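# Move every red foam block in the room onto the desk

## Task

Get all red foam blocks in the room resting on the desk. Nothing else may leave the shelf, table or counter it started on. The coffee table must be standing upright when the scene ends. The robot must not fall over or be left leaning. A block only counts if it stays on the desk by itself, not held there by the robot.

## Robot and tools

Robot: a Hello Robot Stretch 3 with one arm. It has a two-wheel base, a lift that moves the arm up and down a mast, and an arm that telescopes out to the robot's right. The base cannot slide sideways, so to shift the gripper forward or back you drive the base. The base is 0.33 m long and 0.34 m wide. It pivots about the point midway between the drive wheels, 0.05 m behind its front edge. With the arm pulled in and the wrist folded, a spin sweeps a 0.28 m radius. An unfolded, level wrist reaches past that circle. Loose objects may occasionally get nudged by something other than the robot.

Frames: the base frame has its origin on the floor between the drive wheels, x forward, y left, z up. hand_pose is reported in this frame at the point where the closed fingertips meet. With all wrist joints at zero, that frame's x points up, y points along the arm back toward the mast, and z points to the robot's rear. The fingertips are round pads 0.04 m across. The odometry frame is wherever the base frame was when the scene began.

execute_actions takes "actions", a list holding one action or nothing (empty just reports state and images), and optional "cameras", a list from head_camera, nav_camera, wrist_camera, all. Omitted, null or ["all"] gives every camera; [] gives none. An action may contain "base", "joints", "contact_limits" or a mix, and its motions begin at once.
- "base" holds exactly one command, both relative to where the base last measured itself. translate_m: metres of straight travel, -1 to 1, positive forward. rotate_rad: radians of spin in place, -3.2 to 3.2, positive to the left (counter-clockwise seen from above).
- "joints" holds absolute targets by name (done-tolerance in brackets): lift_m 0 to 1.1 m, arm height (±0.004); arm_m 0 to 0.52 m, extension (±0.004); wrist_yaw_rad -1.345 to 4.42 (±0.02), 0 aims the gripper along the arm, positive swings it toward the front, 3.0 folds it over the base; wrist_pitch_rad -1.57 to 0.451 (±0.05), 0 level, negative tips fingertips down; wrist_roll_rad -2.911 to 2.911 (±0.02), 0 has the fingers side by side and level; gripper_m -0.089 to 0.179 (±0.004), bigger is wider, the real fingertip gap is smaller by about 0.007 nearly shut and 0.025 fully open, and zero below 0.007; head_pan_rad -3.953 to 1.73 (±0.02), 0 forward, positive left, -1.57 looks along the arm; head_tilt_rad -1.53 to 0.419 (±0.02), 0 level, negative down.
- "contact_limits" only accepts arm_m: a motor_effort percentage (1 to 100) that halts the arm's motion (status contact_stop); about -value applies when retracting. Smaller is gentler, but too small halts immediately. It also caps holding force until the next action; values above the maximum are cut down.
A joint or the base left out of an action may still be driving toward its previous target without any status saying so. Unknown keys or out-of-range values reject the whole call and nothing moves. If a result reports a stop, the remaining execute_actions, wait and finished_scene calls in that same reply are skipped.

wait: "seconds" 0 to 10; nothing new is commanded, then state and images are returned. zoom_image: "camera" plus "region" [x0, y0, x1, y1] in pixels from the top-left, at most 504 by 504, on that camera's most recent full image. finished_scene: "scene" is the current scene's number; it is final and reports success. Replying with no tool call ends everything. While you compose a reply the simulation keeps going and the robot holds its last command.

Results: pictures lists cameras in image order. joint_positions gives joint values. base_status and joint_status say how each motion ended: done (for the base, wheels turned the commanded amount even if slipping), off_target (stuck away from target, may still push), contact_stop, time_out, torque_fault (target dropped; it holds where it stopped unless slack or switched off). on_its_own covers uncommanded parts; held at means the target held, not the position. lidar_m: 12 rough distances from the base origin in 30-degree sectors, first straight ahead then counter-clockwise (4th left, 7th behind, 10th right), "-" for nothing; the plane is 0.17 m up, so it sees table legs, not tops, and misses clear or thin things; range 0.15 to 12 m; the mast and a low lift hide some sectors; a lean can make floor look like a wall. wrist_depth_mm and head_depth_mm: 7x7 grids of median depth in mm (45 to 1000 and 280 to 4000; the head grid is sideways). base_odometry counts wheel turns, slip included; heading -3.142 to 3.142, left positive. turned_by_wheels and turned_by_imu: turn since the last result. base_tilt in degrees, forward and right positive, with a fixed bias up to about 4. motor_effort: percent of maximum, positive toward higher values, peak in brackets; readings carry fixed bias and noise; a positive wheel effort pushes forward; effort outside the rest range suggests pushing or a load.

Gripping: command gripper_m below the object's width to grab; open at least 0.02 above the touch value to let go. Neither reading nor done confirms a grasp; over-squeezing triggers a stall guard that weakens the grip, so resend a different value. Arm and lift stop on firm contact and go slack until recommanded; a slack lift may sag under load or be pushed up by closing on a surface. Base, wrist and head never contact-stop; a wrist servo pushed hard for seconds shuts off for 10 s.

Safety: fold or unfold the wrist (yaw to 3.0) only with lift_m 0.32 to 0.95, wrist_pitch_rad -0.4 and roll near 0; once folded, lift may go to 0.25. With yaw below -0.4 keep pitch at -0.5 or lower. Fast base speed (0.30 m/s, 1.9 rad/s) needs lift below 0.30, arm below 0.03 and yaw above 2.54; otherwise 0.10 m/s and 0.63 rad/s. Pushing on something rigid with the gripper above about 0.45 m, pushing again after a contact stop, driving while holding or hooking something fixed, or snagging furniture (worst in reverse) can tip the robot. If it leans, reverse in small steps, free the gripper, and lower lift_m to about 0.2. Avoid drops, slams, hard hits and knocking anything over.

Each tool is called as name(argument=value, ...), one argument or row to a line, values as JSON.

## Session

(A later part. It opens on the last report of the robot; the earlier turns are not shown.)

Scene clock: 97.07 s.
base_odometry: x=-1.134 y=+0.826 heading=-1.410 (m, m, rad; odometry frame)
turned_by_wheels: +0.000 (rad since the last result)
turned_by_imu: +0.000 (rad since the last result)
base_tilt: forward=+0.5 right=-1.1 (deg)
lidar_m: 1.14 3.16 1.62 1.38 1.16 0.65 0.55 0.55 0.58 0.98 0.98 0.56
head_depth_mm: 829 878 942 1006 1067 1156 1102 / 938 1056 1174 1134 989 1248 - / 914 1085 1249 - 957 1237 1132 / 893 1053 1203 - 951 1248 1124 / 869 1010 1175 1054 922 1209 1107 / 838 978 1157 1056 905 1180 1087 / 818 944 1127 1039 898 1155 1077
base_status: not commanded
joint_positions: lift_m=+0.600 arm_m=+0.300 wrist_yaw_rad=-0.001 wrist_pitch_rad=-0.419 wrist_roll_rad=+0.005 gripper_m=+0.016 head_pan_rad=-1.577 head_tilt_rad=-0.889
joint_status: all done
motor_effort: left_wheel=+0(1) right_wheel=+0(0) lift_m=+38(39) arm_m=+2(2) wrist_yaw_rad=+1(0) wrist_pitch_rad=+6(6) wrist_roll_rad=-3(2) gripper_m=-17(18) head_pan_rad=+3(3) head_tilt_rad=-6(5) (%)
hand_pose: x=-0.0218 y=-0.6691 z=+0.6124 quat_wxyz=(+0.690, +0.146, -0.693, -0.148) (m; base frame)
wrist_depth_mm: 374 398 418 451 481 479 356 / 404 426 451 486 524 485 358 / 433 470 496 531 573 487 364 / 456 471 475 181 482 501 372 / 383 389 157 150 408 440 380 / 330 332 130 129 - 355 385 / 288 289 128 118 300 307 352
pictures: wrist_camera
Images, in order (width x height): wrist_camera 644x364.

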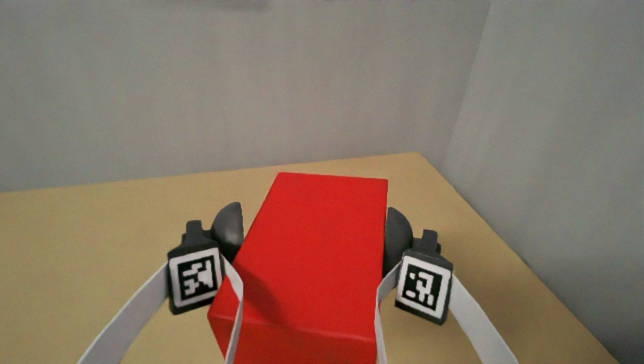

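execute_actions(
  actions=[
    {"base":{"rotate_rad":0.42},"joints":{"lift_m":0.88,"arm_m":0.0,"head_pan_rad":-0.5,"head_tilt_rad":-0.8}},
  ],
)

Scene clock: 105.40 s.
base_odometry: x=-1.134 y=+0.826 heading=-0.990 (m, m, rad; odometry frame)
turned_by_wheels: +0.420 (rad since the last result)
turned_by_imu: +0.426 (rad since the last result)
base_tilt: forward=+0.5 right=-1.1 (deg)
lidar_m: 3.15 1.74 1.40 1.38 0.70 0.55 0.55 0.58 0.91 0.98 0.56 1.14
head_depth_mm: 1306 1320 1497 1613 983 850 996 / 1538 1330 1772 1768 1502 1119 1130 / 1746 1307 1438 1706 1493 1250 1116 / 1937 1287 2008 1672 1475 1273 1110 / 1894 1272 2036 1750 1475 1264 1111 / 1875 1324 2116 1726 1464 1265 1101 / 2610 2862 2145 1745 1455 1255 1098
base_status: done
joint_positions: lift_m=+0.880 arm_m=+0.002 wrist_yaw_rad=+0.000 wrist_pitch_rad=-0.419 wrist_roll_rad=+0.005 gripper_m=+0.016 head_pan_rad=-0.507 head_tilt_rad=-0.803
joint_status: all done
joint sent to its limit — the command would take arm_m past its lower limit, so that joint was sent only as far as its limit.
motor_effort: left_wheel=-1(5) right_wheel=+3(10) lift_m=+37(38) arm_m=-2(3) wrist_yaw_rad=+0(1) wrist_pitch_rad=+6(6) wrist_roll_rad=-3(3) gripper_m=-17(17) head_pan_rad=+3(35) head_tilt_rad=+2(11) (%)
hand_pose: x=-0.0216 y=-0.3708 z=+0.8922 quat_wxyz=(+0.690, +0.147, -0.693, -0.148) (m; base frame)
wrist_depth_mm: 778 756 699 677 658 649 608 / 828 797 787 738 696 679 673 / 923 892 873 789 782 734 711 / - - 896 179 835 783 755 / - - 157 150 808 819 772 / - - 129 128 - 670 706 / - 568 128 118 583 596 625
pictures: head_camera (sideways: a quarter turn clockwise sets it upright), nav_camera (sideways: a quarter turn counterclockwise sets it upright), wrist_camera
Images, in order (width x height): head_camera 896x504, nav_camera 672x504, wrist_camera 644x364.

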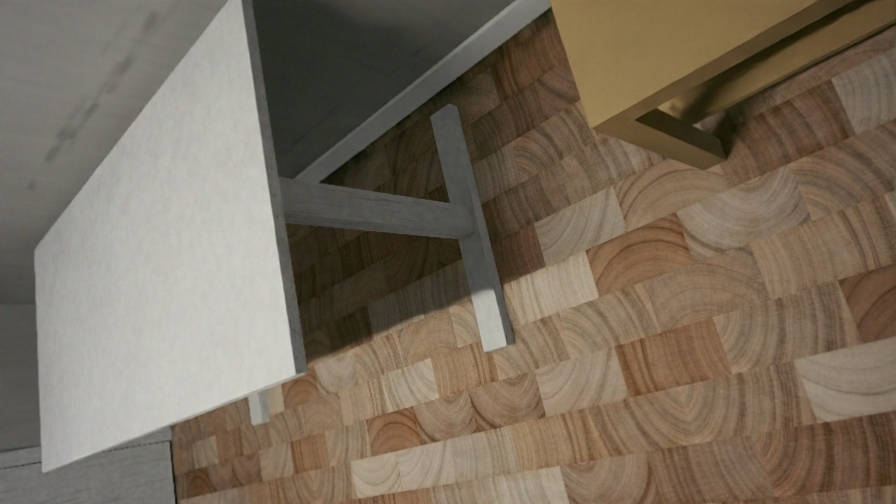

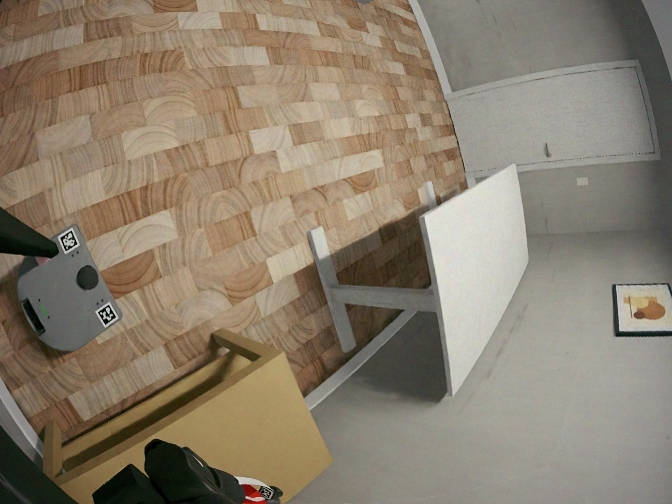

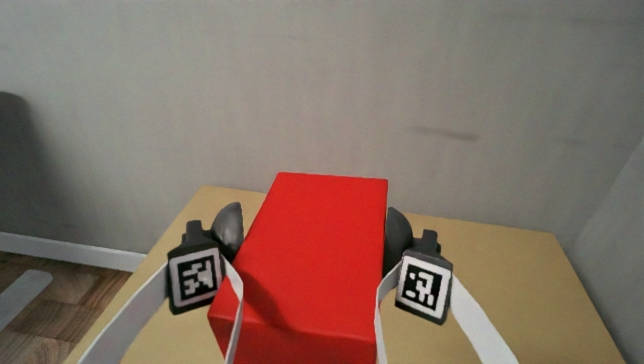

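execute_actions(
  actions=[
    {"base":{"translate_m":0.7},"joints":{"head_pan_rad":-0.9,"head_tilt_rad":-1.1}},
  ],
  cameras=["head_camera","nav_camera"],
)

Scene clock: 118.50 s.
base_odometry: x=-0.750 y=+0.241 heading=-0.990 (m, m, rad; odometry frame)
turned_by_wheels: +0.000 (rad since the last result)
turned_by_imu: +0.000 (rad since the last result)
base_tilt: forward=+0.5 right=-1.1 (deg)
lidar_m: 2.49 1.62 1.30 1.29 1.39 1.25 1.24 1.22 0.56 1.07 0.68 1.69
head_depth_mm: 945 810 1440 1472 - - 1097 / 934 803 735 1445 1314 1175 1096 / 927 798 703 1382 1301 1203 - / 919 793 695 1352 1288 1205 - / 911 786 705 1428 1287 1178 1108 / 904 779 1547 1423 1278 1170 1073 / 900 807 1585 1414 1273 1171 1069
base_status: done
joint_positions: lift_m=+0.880 arm_m=+0.002 wrist_yaw_rad=+0.000 wrist_pitch_rad=-0.419 wrist_roll_rad=+0.005 gripper_m=+0.016 head_pan_rad=-0.893 head_tilt_rad=-1.086
joint_status: all done
motor_effort: left_wheel=-1(2) right_wheel=+2(9) lift_m=+38(37) arm_m=-2(3) wrist_yaw_rad=+0(0) wrist_pitch_rad=+6(6) wrist_roll_rad=-3(3) gripper_m=-18(17) head_pan_rad=-3(25) head_tilt_rad=-6(27) (%)
hand_pose: x=-0.0216 y=-0.3708 z=+0.8922 quat_wxyz=(+0.690, +0.147, -0.693, -0.148) (m; base frame)
wrist_depth_mm: 865 808 800 767 713 702 680 / 775 805 840 837 787 770 722 / 589 600 649 892 840 813 789 / 469 478 - 179 906 915 870 / 392 400 157 150 - 814 828 / 337 358 130 128 - 706 697 / 298 714 129 118 - 610 618
pictures: head_camera (sideways: a quarter turn clockwise sets it upright), nav_camera (sideways: a quarter turn counterclockwise sets it upright)
Images, in order (width x height): head_camera 896x504, nav_camera 672x504.

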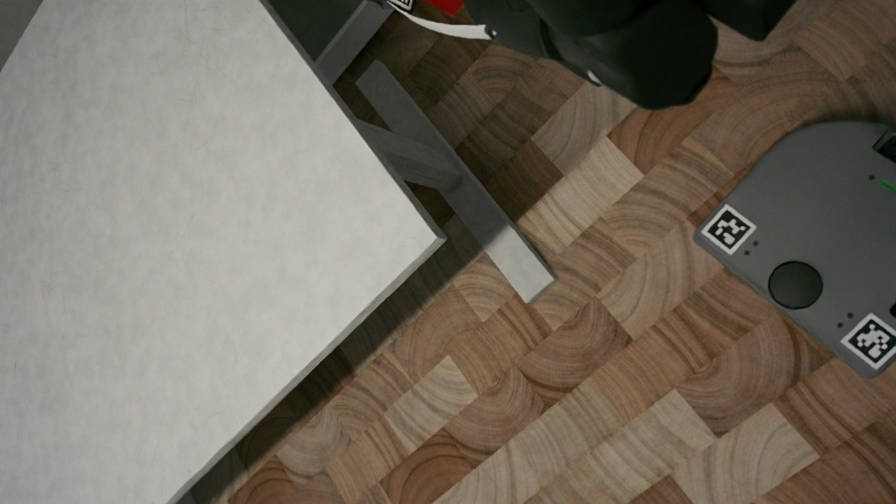

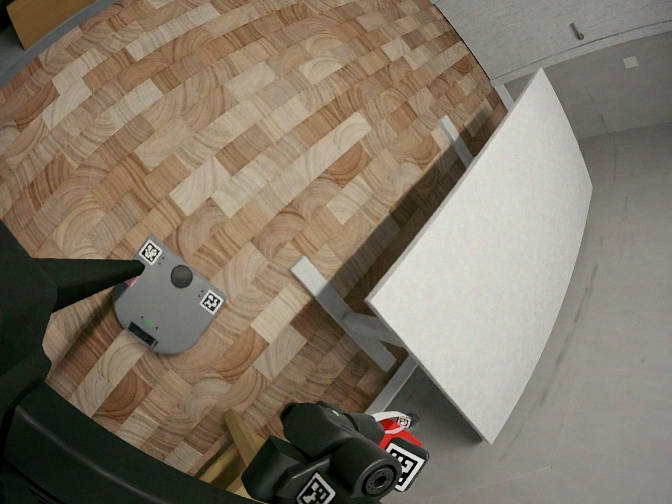

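execute_actions(
  actions=[
    {"base":{"translate_m":0.7},"joints":{"head_pan_rad":-1.57,"head_tilt_rad":-0.9}},
  ],
)

Scene clock: 130.70 s.
base_odometry: x=-0.366 y=-0.344 heading=-0.990 (m, m, rad; odometry frame)
turned_by_wheels: +0.000 (rad since the last result)
turned_by_imu: +0.000 (rad since the last result)
base_tilt: forward=+0.4 right=-1.1 (deg)
lidar_m: 1.80 1.98 1.21 1.18 1.30 1.94 1.89 1.12 0.75 1.16 1.13 1.81
head_depth_mm: 979 1070 869 741 - - 1105 / 1002 1072 861 746 - - 1100 / 1019 1059 856 719 - - 1137 / 1033 1049 846 - - 1183 1133 / 1059 1044 840 697 1362 1218 1106 / 1072 1029 830 700 1350 1216 1088 / 1093 1015 828 695 1384 1207 1078
base_status: done
joint_positions: lift_m=+0.880 arm_m=+0.002 wrist_yaw_rad=+0.000 wrist_pitch_rad=-0.419 wrist_roll_rad=+0.005 gripper_m=+0.016 head_pan_rad=-1.563 head_tilt_rad=-0.902
joint_status: all done
motor_effort: left_wheel=-2(3) right_wheel=+3(8) lift_m=+37(37) arm_m=-2(2) wrist_yaw_rad=+0(0) wrist_pitch_rad=+6(6) wrist_roll_rad=-3(3) gripper_m=-18(18) head_pan_rad=-3(29) head_tilt_rad=+1(18) (%)
hand_pose: x=-0.0216 y=-0.3708 z=+0.8922 quat_wxyz=(+0.690, +0.147, -0.693, -0.148) (m; base frame)
wrist_depth_mm: 963 911 872 831 793 788 743 / 787 807 876 859 838 837 786 / 569 598 626 629 642 660 691 / 465 479 487 180 511 527 543 / 392 398 156 149 425 420 439 / 337 346 129 128 - 363 368 / 296 298 129 118 304 321 324
pictures: head_camera (sideways: a quarter turn clockwise sets it upright), nav_camera (sideways: a quarter turn counterclockwise sets it upright), wrist_camera
Images, in order (width x height): head_camera 896x504, nav_camera 672x504, wrist_camera 644x364.

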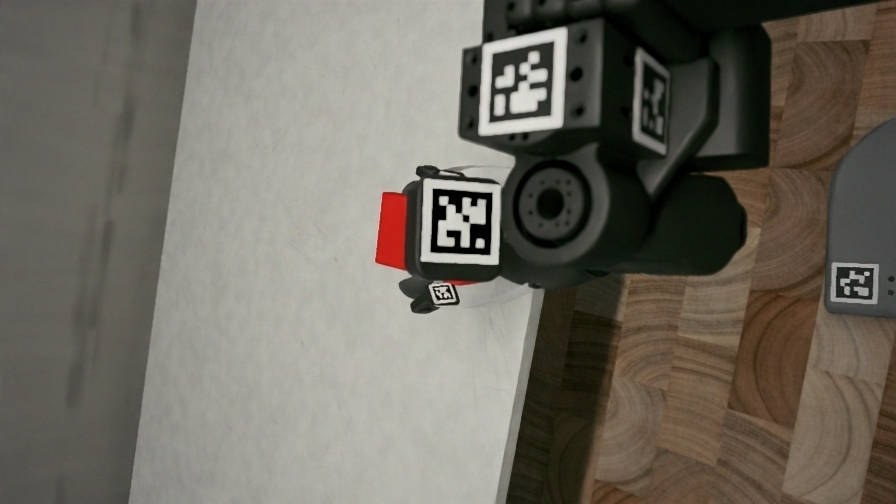

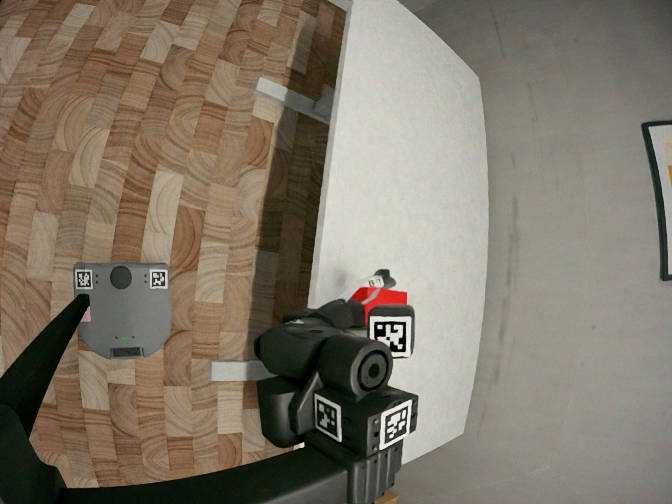

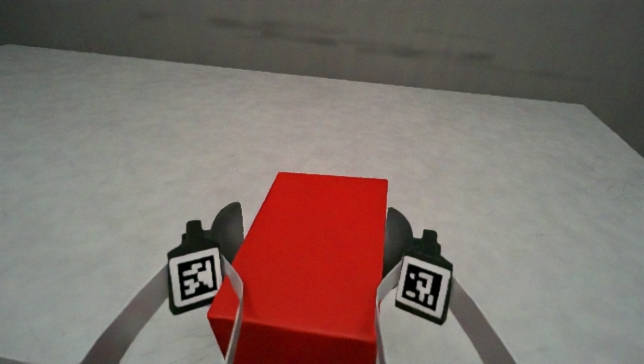

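execute_actions(
  actions=[
    {"joints":{"arm_m":0.3}},
  ],
  cameras=[],
)

execute_actions(
  actions=[
    {"joints":{"lift_m":0.775}},
  ],
  cameras=["wrist_camera"],
)

Scene clock: 137.20 s.
base_odometry: x=-0.366 y=-0.344 heading=-0.990 (m, m, rad; odometry frame)
turned_by_wheels: +0.000 (rad since the last result)
turned_by_imu: +0.000 (rad since the last result)
base_tilt: forward=+0.5 right=-1.1 (deg)
lidar_m: 1.80 1.97 1.21 1.18 1.30 1.95 1.89 1.12 0.76 1.16 1.13 1.82
head_depth_mm: 982 1082 - - 1308 1215 1106 / 995 - 836 718 660 1229 1103 / 1011 - 834 714 1320 1234 1134 / 1037 1077 823 708 1347 1231 1120 / 1050 1033 841 704 1369 1228 1107 / 1066 1036 835 698 1355 1216 1081 / 1091 1021 827 694 1380 1203 1079
base_status: not commanded
joint_positions: lift_m=+0.880 arm_m=+0.300 wrist_yaw_rad=+0.000 wrist_pitch_rad=-0.419 wrist_roll_rad=+0.005 gripper_m=+0.016 head_pan_rad=-1.563 head_tilt_rad=-0.902
joint_status: all done
motor_effort: left_wheel=-2(1) right_wheel=+3(3) lift_m=+37(37) arm_m=+3(2) wrist_yaw_rad=+0(0) wrist_pitch_rad=+6(6) wrist_roll_rad=-3(2) gripper_m=-18(17) head_pan_rad=-3(2) head_tilt_rad=+1(2) (%)
hand_pose: x=-0.0216 y=-0.6690 z=+0.8922 quat_wxyz=(+0.690, +0.147, -0.693, -0.148) (m; base frame)
wrist_depth_mm: 653 631 597 584 553 536 512 / 712 681 643 612 608 573 547 / 591 599 606 636 639 632 608 / 470 485 488 180 515 511 538 / 390 402 157 150 415 428 438 / 334 346 129 128 - 364 370 / 298 302 128 118 304 320 321
pictures: none
No camera images: the call's "cameras" was empty. Leave "cameras" out to get every camera's image.

Scene clock: 139.00 s.
base_odometry: x=-0.366 y=-0.344 heading=-0.990 (m, m, rad; odometry frame)
turned_by_wheels: +0.000 (rad since the last result)
turned_by_imu: +0.000 (rad since the last result)
base_tilt: forward=+0.4 right=-1.1 (deg)
lidar_m: 1.80 1.97 1.21 1.18 1.30 1.94 1.89 1.12 0.75 1.16 1.13 1.82
head_depth_mm: 985 1073 867 725 654 - - / 1002 1070 - - 1338 1251 1106 / 1017 1062 - 713 1329 1234 1135 / 1035 1057 802 708 1351 1225 1126 / 1055 1039 840 705 1374 1219 1105 / 1073 1028 832 698 1357 1217 1082 / 1095 1016 823 694 1361 1212 1072
base_status: not commanded
joint_positions: lift_m=+0.775 arm_m=+0.300 wrist_yaw_rad=+0.000 wrist_pitch_rad=-0.419 wrist_roll_rad=+0.005 gripper_m=+0.016 head_pan_rad=-1.563 head_tilt_rad=-0.902
joint_status: all done
motor_effort: left_wheel=-1(2) right_wheel=+3(2) lift_m=+29(32) arm_m=+1(2) wrist_yaw_rad=+1(1) wrist_pitch_rad=+6(6) wrist_roll_rad=-3(3) gripper_m=-17(18) head_pan_rad=-2(2) head_tilt_rad=+1(1) (%)
hand_pose: x=-0.0216 y=-0.6690 z=+0.7875 quat_wxyz=(+0.690, +0.147, -0.693, -0.148) (m; base frame)
wrist_depth_mm: 644 626 595 591 560 537 529 / 504 511 530 550 570 571 558 / 381 383 398 409 421 432 438 / 303 308 315 181 327 339 351 / 253 260 156 149 274 277 284 / 219 224 129 128 - 233 239 / 192 194 128 118 197 203 208
pictures: wrist_camera
Images, in order (width x height): wrist_camera 644x364.

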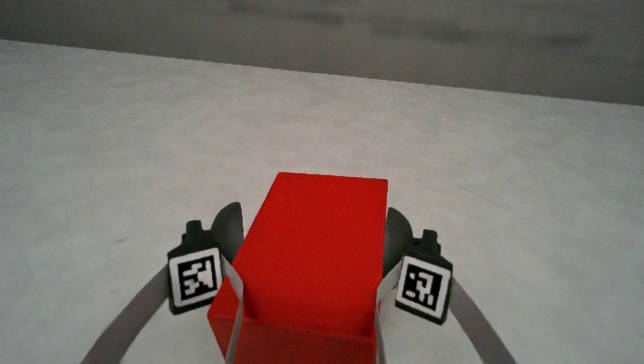

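execute_actions(
  actions=[
    {"joints":{"lift_m":0.742}},
  ],
  cameras=["wrist_camera"],
)

Scene clock: 152.33 s.
base_odometry: x=-0.366 y=-0.344 heading=-0.990 (m, m, rad; odometry frame)
turned_by_wheels: +0.000 (rad since the last result)
turned_by_imu: +0.000 (rad since the last result)
base_tilt: forward=+0.5 right=-1.2 (deg)
lidar_m: 1.80 1.97 1.21 1.18 1.30 1.94 1.89 1.12 0.75 1.17 1.13 1.82
head_depth_mm: 985 1067 872 724 653 1273 - / 1001 1071 909 - - - 1111 / 1019 1058 - 698 1329 1241 1128 / 1035 1049 878 693 1348 1222 1125 / 1051 1040 840 705 1355 1225 1107 / 1073 1025 832 699 1356 1215 1083 / 1090 1020 829 694 1367 1204 1081
base_status: not commanded
joint_positions: lift_m=+0.742 arm_m=+0.300 wrist_yaw_rad=+0.000 wrist_pitch_rad=-0.420 wrist_roll_rad=+0.005 gripper_m=+0.016 head_pan_rad=-1.563 head_tilt_rad=-0.902
joint_status: all done
motor_effort: left_wheel=-2(2) right_wheel=+3(3) lift_m=+29(29) arm_m=+2(2) wrist_yaw_rad=+1(0) wrist_pitch_rad=+6(6) wrist_roll_rad=-2(3) gripper_m=-17(17) head_pan_rad=-2(2) head_tilt_rad=+1(2) (%)
hand_pose: x=-0.0216 y=-0.6690 z=+0.7545 quat_wxyz=(+0.690, +0.147, -0.693, -0.148) (m; base frame)
wrist_depth_mm: 619 618 587 575 558 531 518 / 406 427 441 452 478 496 529 / 311 317 329 339 345 355 366 / 250 258 260 180 273 279 284 / 210 212 157 149 227 229 231 / 181 184 130 128 - 194 197 / 158 160 128 118 162 168 171
pictures: wrist_camera
Images, in order (width x height): wrist_camera 644x364.

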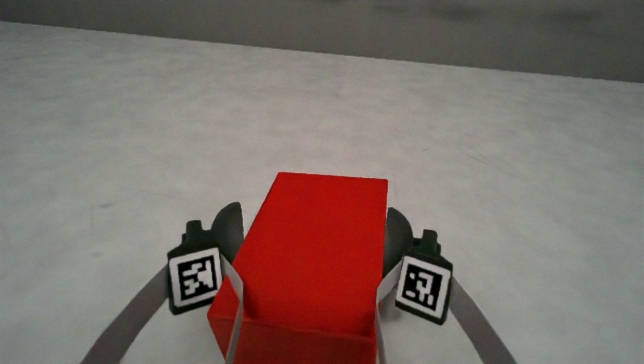

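Matches grasp height. Release, raise, retract.

execute_actions(
  actions=[
    {"joints":{"gripper_m":0.12}},
  ],
  cameras=["wrist_camera"],
)

execute_actions(
  actions=[
    {"joints":{"lift_m":0.88}},
  ],
  cameras=[],
)

execute_actions(
  actions=[
    {"joints":{"arm_m":0,"wrist_pitch_rad":-0.4,"head_pan_rad":0.5,"head_tilt_rad":-0.3}},
  ],
)

Scene clock: 156.63 s.
base_odometry: x=-0.366 y=-0.344 heading=-0.990 (m, m, rad; odometry frame)
turned_by_wheels: +0.000 (rad since the last result)
turned_by_imu: +0.000 (rad since the last result)
base_tilt: forward=+0.5 right=-1.1 (deg)
lidar_m: 1.80 1.98 1.21 1.18 1.30 1.94 1.89 1.12 0.75 1.16 1.13 1.82
head_depth_mm: 987 1073 866 725 656 1275 - / 1006 1066 909 - - - 1112 / 1018 1062 - 699 1332 1234 1138 / 1039 1051 866 696 1345 1228 1130 / 1059 1045 838 705 1355 1222 1101 / 1070 1031 835 699 1347 1218 1087 / 1089 1020 824 693 1375 1219 1078
base_status: not commanded
joint_positions: lift_m=+0.742 arm_m=+0.300 wrist_yaw_rad=+0.000 wrist_pitch_rad=-0.418 wrist_roll_rad=+0.005 gripper_m=+0.120 head_pan_rad=-1.563 head_tilt_rad=-0.902
joint_status: all done
motor_effort: left_wheel=-2(2) right_wheel=+3(3) lift_m=+29(29) arm_m=+2(1) wrist_yaw_rad=+0(0) wrist_pitch_rad=+6(6) wrist_roll_rad=-3(2) gripper_m=+0(85) head_pan_rad=-2(2) head_tilt_rad=+1(1) (%)
hand_pose: x=-0.0216 y=-0.6691 z=+0.7547 quat_wxyz=(+0.690, +0.147, -0.693, -0.148) (m; base frame)
wrist_depth_mm: 630 620 603 579 553 536 517 / 410 428 444 459 476 495 533 / 315 320 329 337 348 356 369 / 253 256 261 190 272 278 286 / 211 220 216 157 223 234 233 / 181 - 141 134 185 202 198 / - 160 140 124 165 165 171
pictures: wrist_camera
Images, in order (width x height): wrist_camera 644x364.

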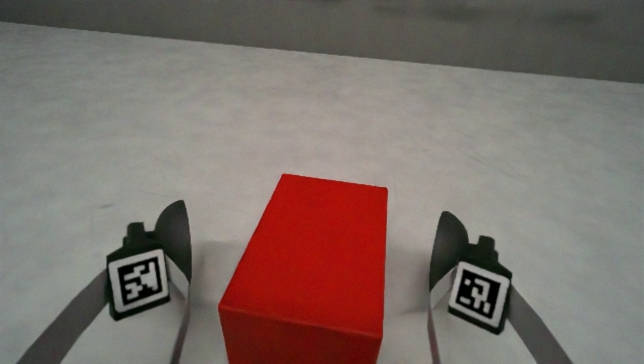

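Scene clock: 158.73 s.
base_odometry: x=-0.366 y=-0.344 heading=-0.990 (m, m, rad; odometry frame)
turned_by_wheels: +0.000 (rad since the last result)
turned_by_imu: +0.000 (rad since the last result)
base_tilt: forward=+0.5 right=-1.1 (deg)
lidar_m: 1.80 1.98 1.21 1.18 1.30 1.95 1.89 1.12 0.76 1.16 1.13 1.82
head_depth_mm: 979 1078 - - 1305 1218 1106 / 988 - 839 718 660 1229 1109 / 1004 - 830 715 1331 1237 1136 / 1029 1051 785 711 1347 1231 1126 / 1054 1042 839 704 1363 1222 1108 / 1068 1030 831 699 1363 1218 1084 / 1089 1017 823 695 1379 1205 1075
base_status: not commanded
joint_positions: lift_m=+0.880 arm_m=+0.300 wrist_yaw_rad=+0.000 wrist_pitch_rad=-0.418 wrist_roll_rad=+0.005 gripper_m=+0.120 head_pan_rad=-1.563 head_tilt_rad=-0.902
joint_status: all done
motor_effort: left_wheel=-2(1) right_wheel=+3(3) lift_m=+38(39) arm_m=+2(3) wrist_yaw_rad=+0(0) wrist_pitch_rad=+6(6) wrist_roll_rad=-2(3) gripper_m=+0(0) head_pan_rad=-3(2) head_tilt_rad=+1(1) (%)
hand_pose: x=-0.0216 y=-0.6691 z=+0.8924 quat_wxyz=(+0.690, +0.147, -0.693, -0.148) (m; base frame)
wrist_depth_mm: 642 618 599 581 549 550 515 / 706 677 672 633 602 576 557 / 589 599 615 652 646 621 606 / 461 477 484 496 501 520 530 / 399 414 413 411 430 434 449 / 341 - 344 351 356 375 375 / 297 298 303 261 314 308 322
pictures: none
No camera images: the call's "cameras" was empty. Leave "cameras" out to get every camera's image.

Scene clock: 162.13 s.
base_odometry: x=-0.366 y=-0.344 heading=-0.990 (m, m, rad; odometry frame)
turned_by_wheels: +0.000 (rad since the last result)
turned_by_imu: +0.000 (rad since the last result)
base_tilt: forward=+0.5 right=-1.1 (deg)
lidar_m: 1.80 1.97 1.21 1.18 1.30 1.94 1.89 1.12 0.76 1.17 1.13 1.81
head_depth_mm: 1581 1655 1728 1819 1888 1900 1478 / 1706 1762 1851 1952 2043 1902 1473 / 1802 1892 1990 2105 2227 1883 1461 / 1918 2040 2164 2281 2363 1874 1450 / 2099 2212 2351 2508 2521 1854 1455 / 2245 2431 2562 2799 2531 1838 1428 / 2426 2525 2640 2730 1541 1623 1425
base_status: not commanded
joint_positions: lift_m=+0.880 arm_m=+0.002 wrist_yaw_rad=+0.000 wrist_pitch_rad=-0.418 wrist_roll_rad=+0.005 gripper_m=+0.120 head_pan_rad=+0.493 head_tilt_rad=-0.310
joint_status: all done
joint sent to its limit — the command would take arm_m past its lower limit, so that joint was sent only as far as its limit.
motor_effort: left_wheel=-1(1) right_wheel=+3(3) lift_m=+38(38) arm_m=-3(4) wrist_yaw_rad=+1(1) wrist_pitch_rad=+6(6) wrist_roll_rad=-3(3) gripper_m=+0(0) head_pan_rad=+3(37) head_tilt_rad=+5(34) (%)
hand_pose: x=-0.0216 y=-0.3709 z=+0.8924 quat_wxyz=(+0.690, +0.147, -0.693, -0.148) (m; base frame)
wrist_depth_mm: 963 925 877 844 808 799 771 / 790 796 835 860 885 837 801 / 590 597 617 645 673 668 738 / 466 480 495 456 514 517 538 / 396 409 405 412 433 440 436 / 335 - 350 355 356 372 371 / 297 298 305 310 315 309 323
pictures: head_camera (sideways: a quarter turn clockwise sets it upright), nav_camera (sideways: a quarter turn counterclockwise sets it upright), wrist_camera
Images, in order (width x height): head_camera 896x504, nav_camera 672x504, wrist_camera 644x364.

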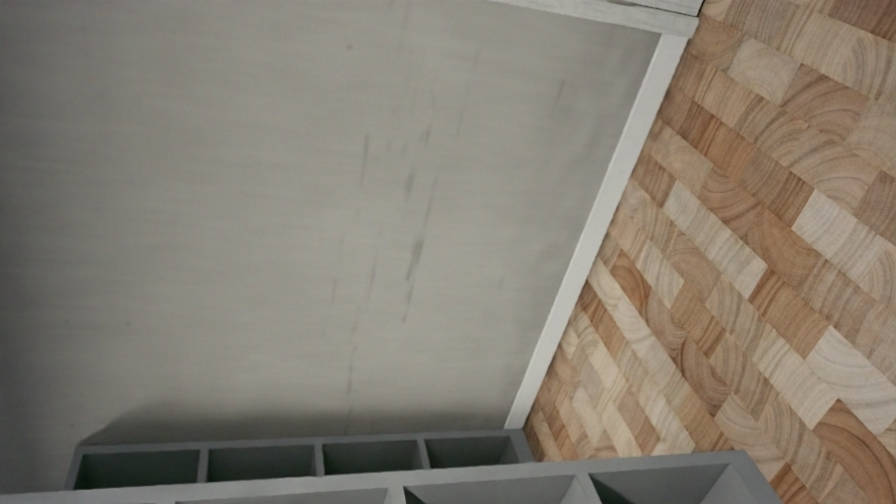

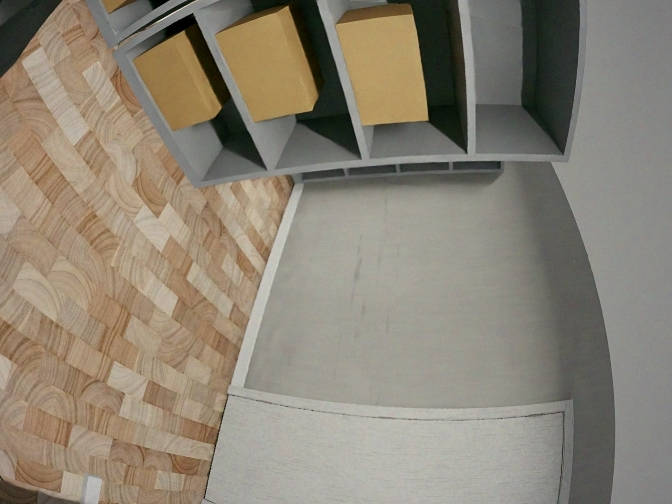

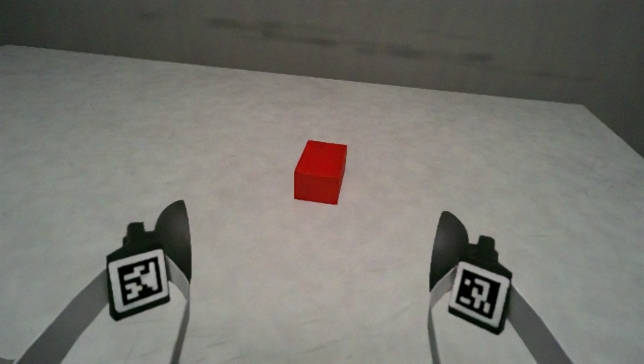

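execute_actions(
  actions=[
    {"base":{"rotate_rad":0.45},"joints":{"wrist_yaw_rad":3.0,"gripper_m":0.04,"head_pan_rad":0,"head_tilt_rad":-0.5}},
  ],
  cameras=[],
)

execute_actions(
  actions=[
    {"base":{"translate_m":0.15},"joints":{"lift_m":0.28}},
  ],
  cameras=[],
)

execute_actions(
  actions=[
    {"base":{"translate_m":1.0}},
  ],
  cameras=["head_camera","nav_camera"],
)

Scene clock: 171.63 s.
base_odometry: x=-0.366 y=-0.344 heading=-0.540 (m, m, rad; odometry frame)
turned_by_wheels: +0.450 (rad since the last result)
turned_by_imu: +0.456 (rad since the last result)
base_tilt: forward=+0.5 right=-1.2 (deg)
lidar_m: 1.92 1.23 1.17 1.26 1.81 1.89 1.12 0.75 1.17 1.18 1.13 1.80
head_depth_mm: 1521 1655 1764 1898 1971 1588 1285 / 1614 1745 1874 2039 2009 1568 1283 / 1722 1864 2024 2211 2009 1555 1273 / 1835 2013 2171 2373 1974 1536 1267 / 1959 2147 2367 2532 1956 1533 1264 / 2121 2346 2607 2656 1945 1523 1259 / 2294 2484 2760 2384 1719 1511 1240
base_status: done
joint_positions: lift_m=+0.880 arm_m=+0.002 wrist_yaw_rad=+2.997 wrist_pitch_rad=-0.418 wrist_roll_rad=+0.005 gripper_m=+0.040 head_pan_rad=+0.007 head_tilt_rad=-0.493
joint_status: all done
motor_effort: left_wheel=-1(4) right_wheel=+3(8) lift_m=+37(38) arm_m=-2(3) wrist_yaw_rad=+1(0) wrist_pitch_rad=+6(6) wrist_roll_rad=-3(3) gripper_m=+0(84) head_pan_rad=-3(23) head_tilt_rad=-2(20) (%)
hand_pose: x=+0.0110 y=+0.0755 z=+0.8924 quat_wxyz=(+0.197, +0.702, +0.096, +0.678) (m; base frame)
wrist_depth_mm: - - - - - - - / - - - - - - 984 / - - - - - - - / - - - - - - - / - - - - - - - / - - - - - - - / - - - - - - -
pictures: none
No camera images: the call's "cameras" was empty. Leave "cameras" out to get every camera's image.

Scene clock: 177.93 s.
base_odometry: x=-0.237 y=-0.422 heading=-0.540 (m, m, rad; odometry frame)
turned_by_wheels: +0.000 (rad since the last result)
turned_by_imu: +0.000 (rad since the last result)
base_tilt: forward=+0.5 right=-1.1 (deg)
lidar_m: 1.78 1.14 1.10 1.18 1.73 2.05 1.27 0.88 1.25 1.10 1.71 1.68
head_depth_mm: 1423 1521 1635 1755 1881 1581 1292 / 1498 1625 1751 1902 1982 1569 1283 / 1603 1739 1889 2062 1972 1549 1270 / 1707 1838 2038 2236 1978 1550 1270 / 1831 2003 2211 2438 1939 1537 1258 / 1980 2176 2430 2526 1942 1528 1257 / 2135 2359 2598 2625 1862 1518 1242
base_status: done
joint_positions: lift_m=+0.280 arm_m=+0.002 wrist_yaw_rad=+2.998 wrist_pitch_rad=-0.418 wrist_roll_rad=+0.005 gripper_m=+0.040 head_pan_rad=+0.007 head_tilt_rad=-0.494
joint_status: all done
motor_effort: left_wheel=-1(2) right_wheel=+3(8) lift_m=+29(31) arm_m=-2(2) wrist_yaw_rad=+1(2) wrist_pitch_rad=+6(6) wrist_roll_rad=-3(3) gripper_m=+0(0) head_pan_rad=-2(2) head_tilt_rad=-3(2) (%)
hand_pose: x=+0.0109 y=+0.0755 z=+0.2927 quat_wxyz=(+0.197, +0.702, +0.097, +0.678) (m; base frame)
wrist_depth_mm: - - - - - 890 836 / - - - - - - 911 / 795 836 884 868 911 941 887 / 649 660 672 705 716 726 732 / 564 556 - 583 604 603 606 / 482 501 - 517 529 506 520 / - - - - 434 443 452
pictures: none
No camera images: the call's "cameras" was empty. Leave "cameras" out to get every camera's image.

Scene clock: 182.97 s.
base_odometry: x=+0.620 y=-0.936 heading=-0.540 (m, m, rad; odometry frame)
turned_by_wheels: +0.000 (rad since the last result)
turned_by_imu: +0.001 (rad since the last result)
base_tilt: forward=+0.5 right=-1.1 (deg)
lidar_m: 0.91 1.31 0.56 0.74 0.86 2.88 1.82 1.83 1.33 1.13 0.88 0.86
head_depth_mm: 705 754 812 881 961 1055 1164 / 747 799 868 946 1036 1150 1231 / 790 856 931 1023 1129 1257 1278 / 848 921 1003 1106 1241 1396 1269 / 907 996 1091 1222 1372 1482 1259 / 975 1076 1195 1344 1542 1514 1256 / 1063 1175 1323 1502 1724 1509 1245
base_status: done
joint_positions: lift_m=+0.280 arm_m=+0.002 wrist_yaw_rad=+2.998 wrist_pitch_rad=-0.418 wrist_roll_rad=+0.005 gripper_m=+0.040 head_pan_rad=+0.007 head_tilt_rad=-0.495
joint_status: not commanded
motor_effort: left_wheel=-1(5) right_wheel=+2(12) lift_m=+29(29) arm_m=-1(2) wrist_yaw_rad=+0(1) wrist_pitch_rad=+6(6) wrist_roll_rad=-3(3) gripper_m=+0(0) head_pan_rad=-2(3) head_tilt_rad=-2(2) (%)
hand_pose: x=+0.0108 y=+0.0755 z=+0.2927 quat_wxyz=(+0.197, +0.702, +0.097, +0.678) (m; base frame)
wrist_depth_mm: - - 725 - 721 - - / - - 799 891 816 - - / 816 828 778 737 765 935 941 / 669 648 700 695 712 730 748 / 550 576 - 584 595 594 610 / 488 491 - 511 512 509 514 / - - - - 443 442 454
pictures: head_camera (sideways: a quarter turn clockwise sets it upright), nav_camera (sideways: a quarter turn counterclockwise sets it upright)
Images, in order (width x height): head_camera 896x504, nav_camera 672x504.

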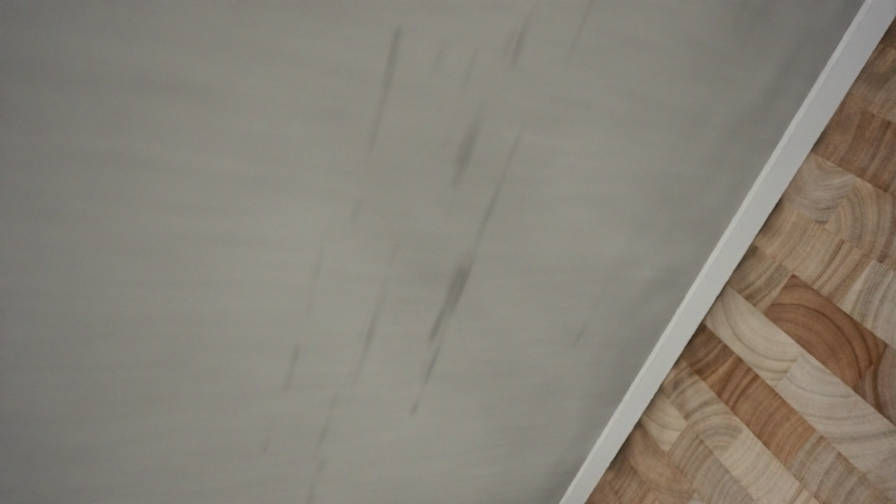

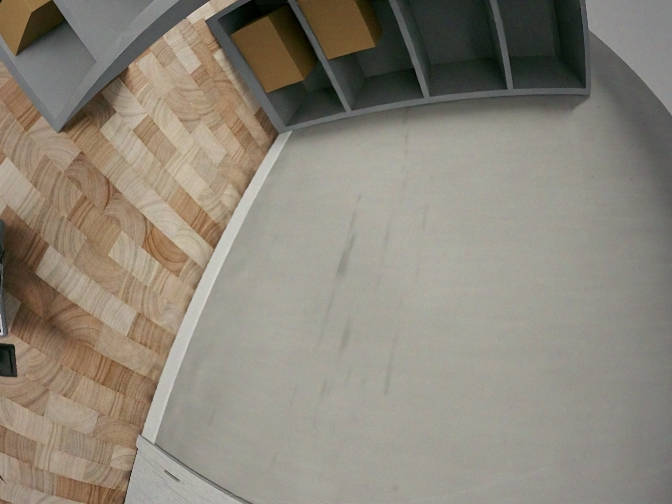

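execute_actions(
  actions=[
    {"base":{"translate_m":0.25},"joints":{"head_pan_rad":1.0,"head_tilt_rad":-0.9}},
  ],
  cameras=["head_camera","nav_camera"],
)

Scene clock: 190.37 s.
base_odometry: x=+0.835 y=-1.065 heading=-0.540 (m, m, rad; odometry frame)
turned_by_wheels: +0.000 (rad since the last result)
turned_by_imu: +0.000 (rad since the last result)
base_tilt: forward=+0.5 right=-1.1 (deg)
lidar_m: 0.70 0.99 1.49 0.51 0.85 2.15 2.07 1.97 1.49 0.86 0.67 0.66
head_depth_mm: 1659 1612 1782 1649 1433 1258 1112 / 1663 1659 1893 1669 1423 1247 1105 / 1369 1505 1824 1649 1418 1246 1098 / 1361 1661 1827 1641 1408 1236 1095 / 1376 1609 1851 1632 1401 1231 1107 / 2465 2402 1952 1593 1366 1222 1103 / 2446 2163 922 949 976 1170 1116
base_status: done
joint_positions: lift_m=+0.280 arm_m=+0.002 wrist_yaw_rad=+2.998 wrist_pitch_rad=-0.418 wrist_roll_rad=+0.005 gripper_m=+0.040 head_pan_rad=+0.993 head_tilt_rad=-0.889
joint_status: all done
motor_effort: left_wheel=-1(5) right_wheel=+3(10) lift_m=+30(29) arm_m=-1(2) wrist_yaw_rad=+1(2) wrist_pitch_rad=+6(6) wrist_roll_rad=-2(3) gripper_m=+0(0) head_pan_rad=+3(34) head_tilt_rad=-5(28) (%)
hand_pose: x=+0.0108 y=+0.0755 z=+0.2927 quat_wxyz=(+0.197, +0.702, +0.097, +0.678) (m; base frame)
wrist_depth_mm: 769 - 848 676 - - - / 855 - 879 716 - - - / 817 802 676 773 892 916 976 / 672 673 679 676 710 744 741 / 557 553 - 569 601 611 613 / 472 493 - 510 507 508 515 / - - - - 438 450 446
pictures: head_camera (sideways: a quarter turn clockwise sets it upright), nav_camera (sideways: a quarter turn counterclockwise sets it upright)
Images, in order (width x height): head_camera 896x504, nav_camera 672x504.

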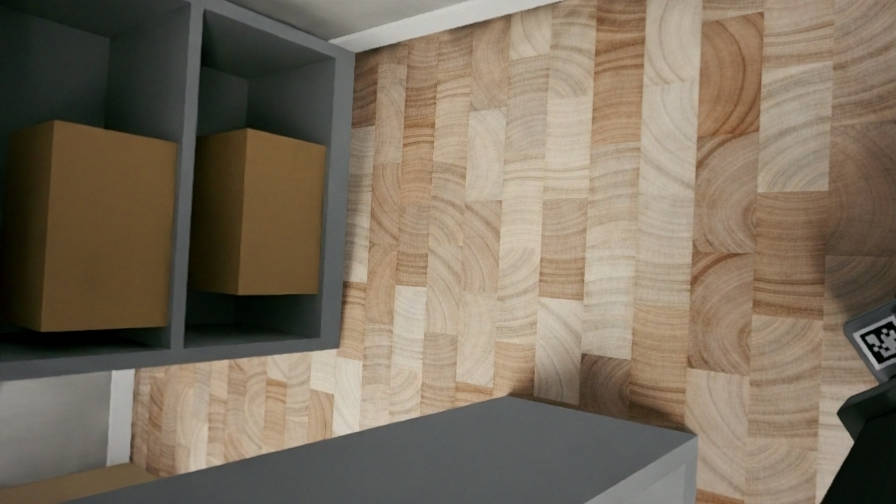

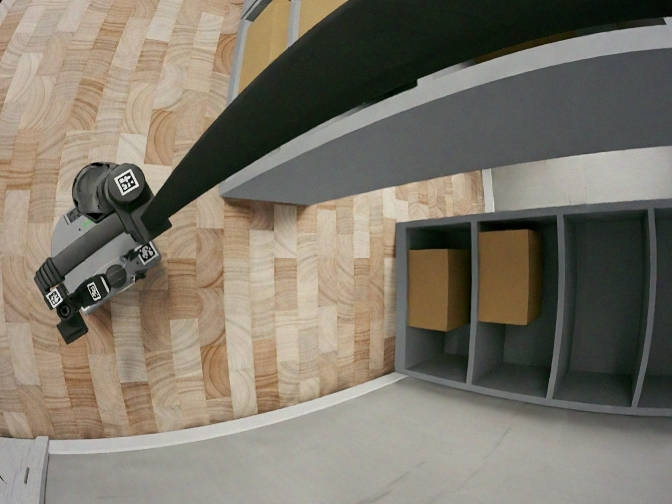

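execute_actions(
  actions=[
    {"base":{"rotate_rad":1.02},"joints":{"head_pan_rad":0.3,"head_tilt_rad":-0.8}},
  ],
  cameras=[],
)

execute_actions(
  actions=[
    {"base":{"translate_m":0.8},"joints":{"head_pan_rad":1.0,"head_tilt_rad":-0.7}},
  ],
  cameras=["head_camera","nav_camera"],
)

Scene clock: 204.27 s.
base_odometry: x=+0.835 y=-1.065 heading=+0.480 (m, m, rad; odometry frame)
turned_by_wheels: +1.020 (rad since the last result)
turned_by_imu: +1.031 (rad since the last result)
base_tilt: forward=+0.5 right=-1.2 (deg)
lidar_m: 1.49 0.51 0.80 1.87 2.07 1.99 1.49 0.88 0.68 0.66 0.69 0.96
head_depth_mm: 1417 1380 1666 1773 1517 1299 1131 / 1356 1459 1743 1823 1499 1285 1121 / 2500 2747 2012 1798 1498 1280 1125 / 2431 2672 2089 1742 1484 1270 1111 / 601 682 789 933 1147 1241 1111 / 490 543 611 701 873 1212 1110 / 414 465 544 985 1281 1224 1100
base_status: done
joint_positions: lift_m=+0.280 arm_m=+0.002 wrist_yaw_rad=+2.998 wrist_pitch_rad=-0.418 wrist_roll_rad=+0.005 gripper_m=+0.040 head_pan_rad=+0.307 head_tilt_rad=-0.803
joint_status: all done
motor_effort: left_wheel=-1(6) right_wheel=+2(12) lift_m=+29(29) arm_m=-2(2) wrist_yaw_rad=+0(1) wrist_pitch_rad=+6(6) wrist_roll_rad=-3(3) gripper_m=+0(0) head_pan_rad=-3(31) head_tilt_rad=+2(11) (%)
hand_pose: x=+0.0108 y=+0.0755 z=+0.2927 quat_wxyz=(+0.197, +0.702, +0.097, +0.678) (m; base frame)
wrist_depth_mm: - - - - - 716 703 / - - - - - 762 774 / 830 847 839 882 886 762 746 / 662 670 698 696 708 661 486 / 555 553 - 591 591 572 530 / 482 489 - 507 533 507 527 / - - - - 438 451 451
pictures: none
No camera images: the call's "cameras" was empty. Leave "cameras" out to get every camera's image.

Scene clock: 208.73 s.
base_odometry: x=+1.544 y=-0.696 heading=+0.479 (m, m, rad; odometry frame)
turned_by_wheels: +0.000 (rad since the last result)
turned_by_imu: +0.001 (rad since the last result)
base_tilt: forward=+0.5 right=-1.1 (deg)
lidar_m: 0.70 0.71 0.29 0.28 0.29 0.41 2.28 0.94 0.70 0.68 0.71 0.72
head_depth_mm: 2104 1685 1815 1943 1634 1355 1147 / 2282 1902 2074 2021 1624 1354 1163 / 2206 2196 2415 1992 1601 1342 1151 / 2465 2606 2619 1993 1597 1338 1152 / 2836 3202 2584 1973 1587 1327 1131 / 2753 3111 2573 1945 1578 1266 652 / 2591 2911 2520 318 356 427 541
base_status: done
joint_positions: lift_m=+0.280 arm_m=+0.002 wrist_yaw_rad=+2.998 wrist_pitch_rad=-0.418 wrist_roll_rad=+0.005 gripper_m=+0.040 head_pan_rad=+0.993 head_tilt_rad=-0.704
joint_status: all done
motor_effort: left_wheel=-1(6) right_wheel=+3(11) lift_m=+29(29) arm_m=-2(2) wrist_yaw_rad=+1(0) wrist_pitch_rad=+6(6) wrist_roll_rad=-3(3) gripper_m=+0(0) head_pan_rad=+3(28) head_tilt_rad=+2(13) (%)
hand_pose: x=+0.0108 y=+0.0755 z=+0.2927 quat_wxyz=(+0.197, +0.702, +0.097, +0.678) (m; base frame)
wrist_depth_mm: 280 - 296 294 - - - / 306 - 316 324 - - - / 333 340 349 353 875 948 981 / 360 371 385 399 702 733 734 / 406 406 - 441 600 594 617 / 453 459 - 469 520 513 523 / - - - - 435 447 450
pictures: head_camera (sideways: a quarter turn clockwise sets it upright), nav_camera (sideways: a quarter turn counterclockwise sets it upright)
Images, in order (width x height): head_camera 896x504, nav_camera 672x504.

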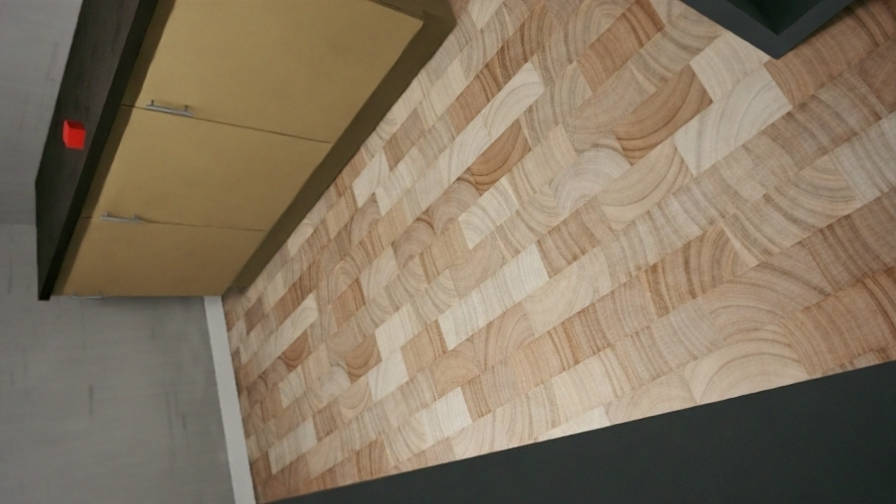

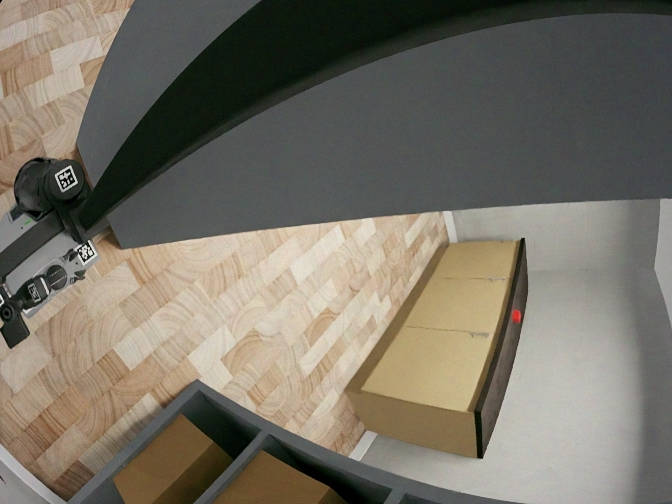

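execute_actions(
  actions=[
    {"base":{"translate_m":0.35},"joints":{"head_pan_rad":1.3,"head_tilt_rad":-0.9}},
  ],
  cameras=["head_camera","nav_camera"],
)

Scene clock: 214.33 s.
base_odometry: x=+1.855 y=-0.534 heading=+0.479 (m, m, rad; odometry frame)
turned_by_wheels: +0.000 (rad since the last result)
turned_by_imu: +0.000 (rad since the last result)
base_tilt: forward=+0.5 right=-1.2 (deg)
lidar_m: 0.35 0.38 1.58 0.98 0.39 0.39 2.37 0.95 0.71 0.69 0.48 0.36
head_depth_mm: 1757 1861 1935 1689 1438 717 833 / 2166 2291 2011 1672 1431 1232 1055 / 2867 2516 1997 1655 1423 1245 1103 / 2825 2448 1964 1639 1408 1234 1093 / 2776 2456 1948 1633 1404 1225 1111 / 2674 2427 1944 1630 1391 1221 - / 2585 2297 1872 1578 1360 1229 -
base_status: done
joint_positions: lift_m=+0.280 arm_m=+0.002 wrist_yaw_rad=+2.998 wrist_pitch_rad=-0.418 wrist_roll_rad=+0.005 gripper_m=+0.040 head_pan_rad=+1.293 head_tilt_rad=-0.889
joint_status: all done
motor_effort: left_wheel=-1(5) right_wheel=+2(11) lift_m=+29(30) arm_m=-2(2) wrist_yaw_rad=+1(1) wrist_pitch_rad=+6(6) wrist_roll_rad=-3(3) gripper_m=+0(1) head_pan_rad=+3(22) head_tilt_rad=-5(19) (%)
hand_pose: x=+0.0108 y=+0.0755 z=+0.2927 quat_wxyz=(+0.197, +0.702, +0.097, +0.678) (m; base frame)
wrist_depth_mm: 390 - - - - - - / 397 - - - - - - / 401 497 872 866 933 928 952 / 399 548 687 692 711 720 705 / 405 525 - 585 587 597 386 / 436 490 - 510 521 499 413 / - - - - 436 445 391
pictures: head_camera (sideways: a quarter turn clockwise sets it upright), nav_camera (sideways: a quarter turn counterclockwise sets it upright)
Images, in order (width x height): head_camera 896x504, nav_camera 672x504.

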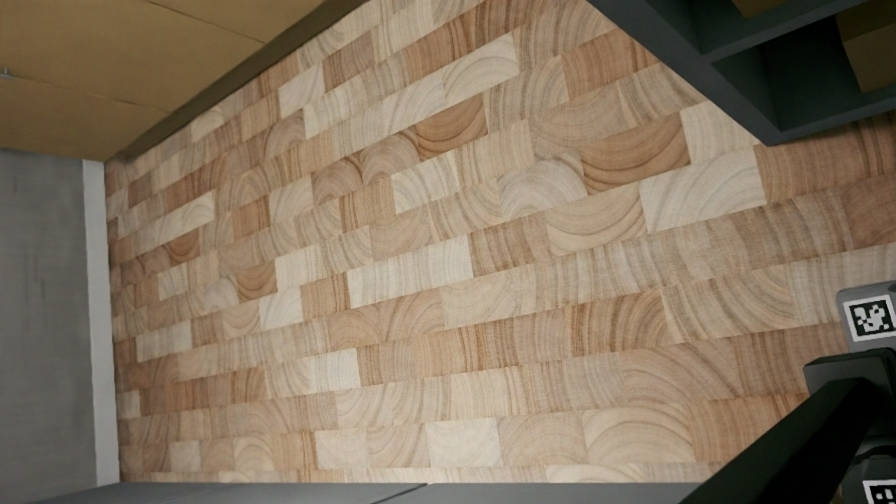

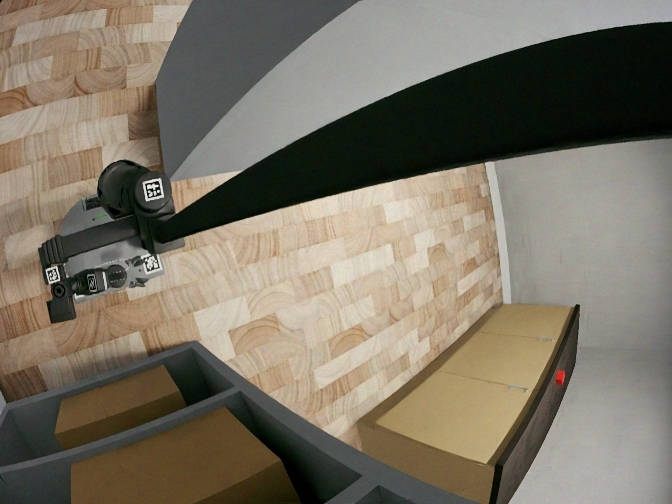

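execute_actions(
  actions=[
    {"base":{"rotate_rad":1.5},"joints":{"head_pan_rad":0,"head_tilt_rad":-1.1}},
  ],
  cameras=["head_camera","nav_camera"],
)

Scene clock: 222.03 s.
base_odometry: x=+1.855 y=-0.534 heading=+1.979 (m, m, rad; odometry frame)
turned_by_wheels: +1.500 (rad since the last result)
turned_by_imu: +1.515 (rad since the last result)
base_tilt: forward=+0.5 right=-1.1 (deg)
lidar_m: 1.33 0.41 0.38 2.62 1.03 0.73 0.69 0.71 0.37 0.35 0.38 1.46
head_depth_mm: 2148 1889 1647 1459 1310 1105 867 / 2183 1864 1632 1454 1308 1160 1067 / 2133 1830 1628 1445 1302 1186 - / 2136 1829 1613 1435 1283 1179 - / 2093 1843 1602 1427 1287 1177 - / 1477 1501 1501 1377 1269 1167 1097 / 912 925 933 931 1004 1158 1078
base_status: done
joint_positions: lift_m=+0.280 arm_m=+0.002 wrist_yaw_rad=+2.998 wrist_pitch_rad=-0.418 wrist_roll_rad=+0.005 gripper_m=+0.040 head_pan_rad=+0.007 head_tilt_rad=-1.087
joint_status: all done
motor_effort: left_wheel=-1(7) right_wheel=+2(13) lift_m=+29(29) arm_m=-2(2) wrist_yaw_rad=+1(1) wrist_pitch_rad=+6(6) wrist_roll_rad=-3(3) gripper_m=+0(0) head_pan_rad=-2(36) head_tilt_rad=-6(23) (%)
hand_pose: x=+0.0108 y=+0.0755 z=+0.2927 quat_wxyz=(+0.197, +0.702, +0.097, +0.678) (m; base frame)
wrist_depth_mm: - - - - 615 392 342 / - - - - 621 396 377 / 831 811 848 866 634 410 420 / 681 675 688 712 651 447 464 / 545 562 - 584 569 505 536 / 480 495 - 508 515 523 518 / - - - - 438 453 454
pictures: head_camera (sideways: a quarter turn clockwise sets it upright), nav_camera (sideways: a quarter turn counterclockwise sets it upright)
Images, in order (width x height): head_camera 896x504, nav_camera 672x504.

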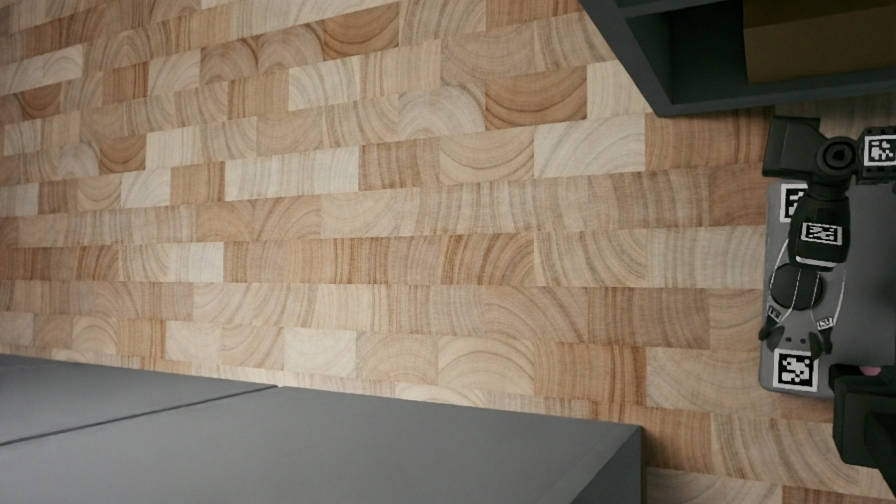

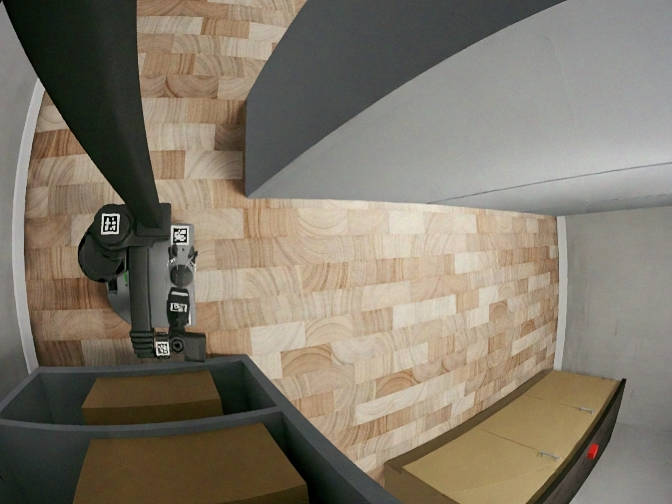

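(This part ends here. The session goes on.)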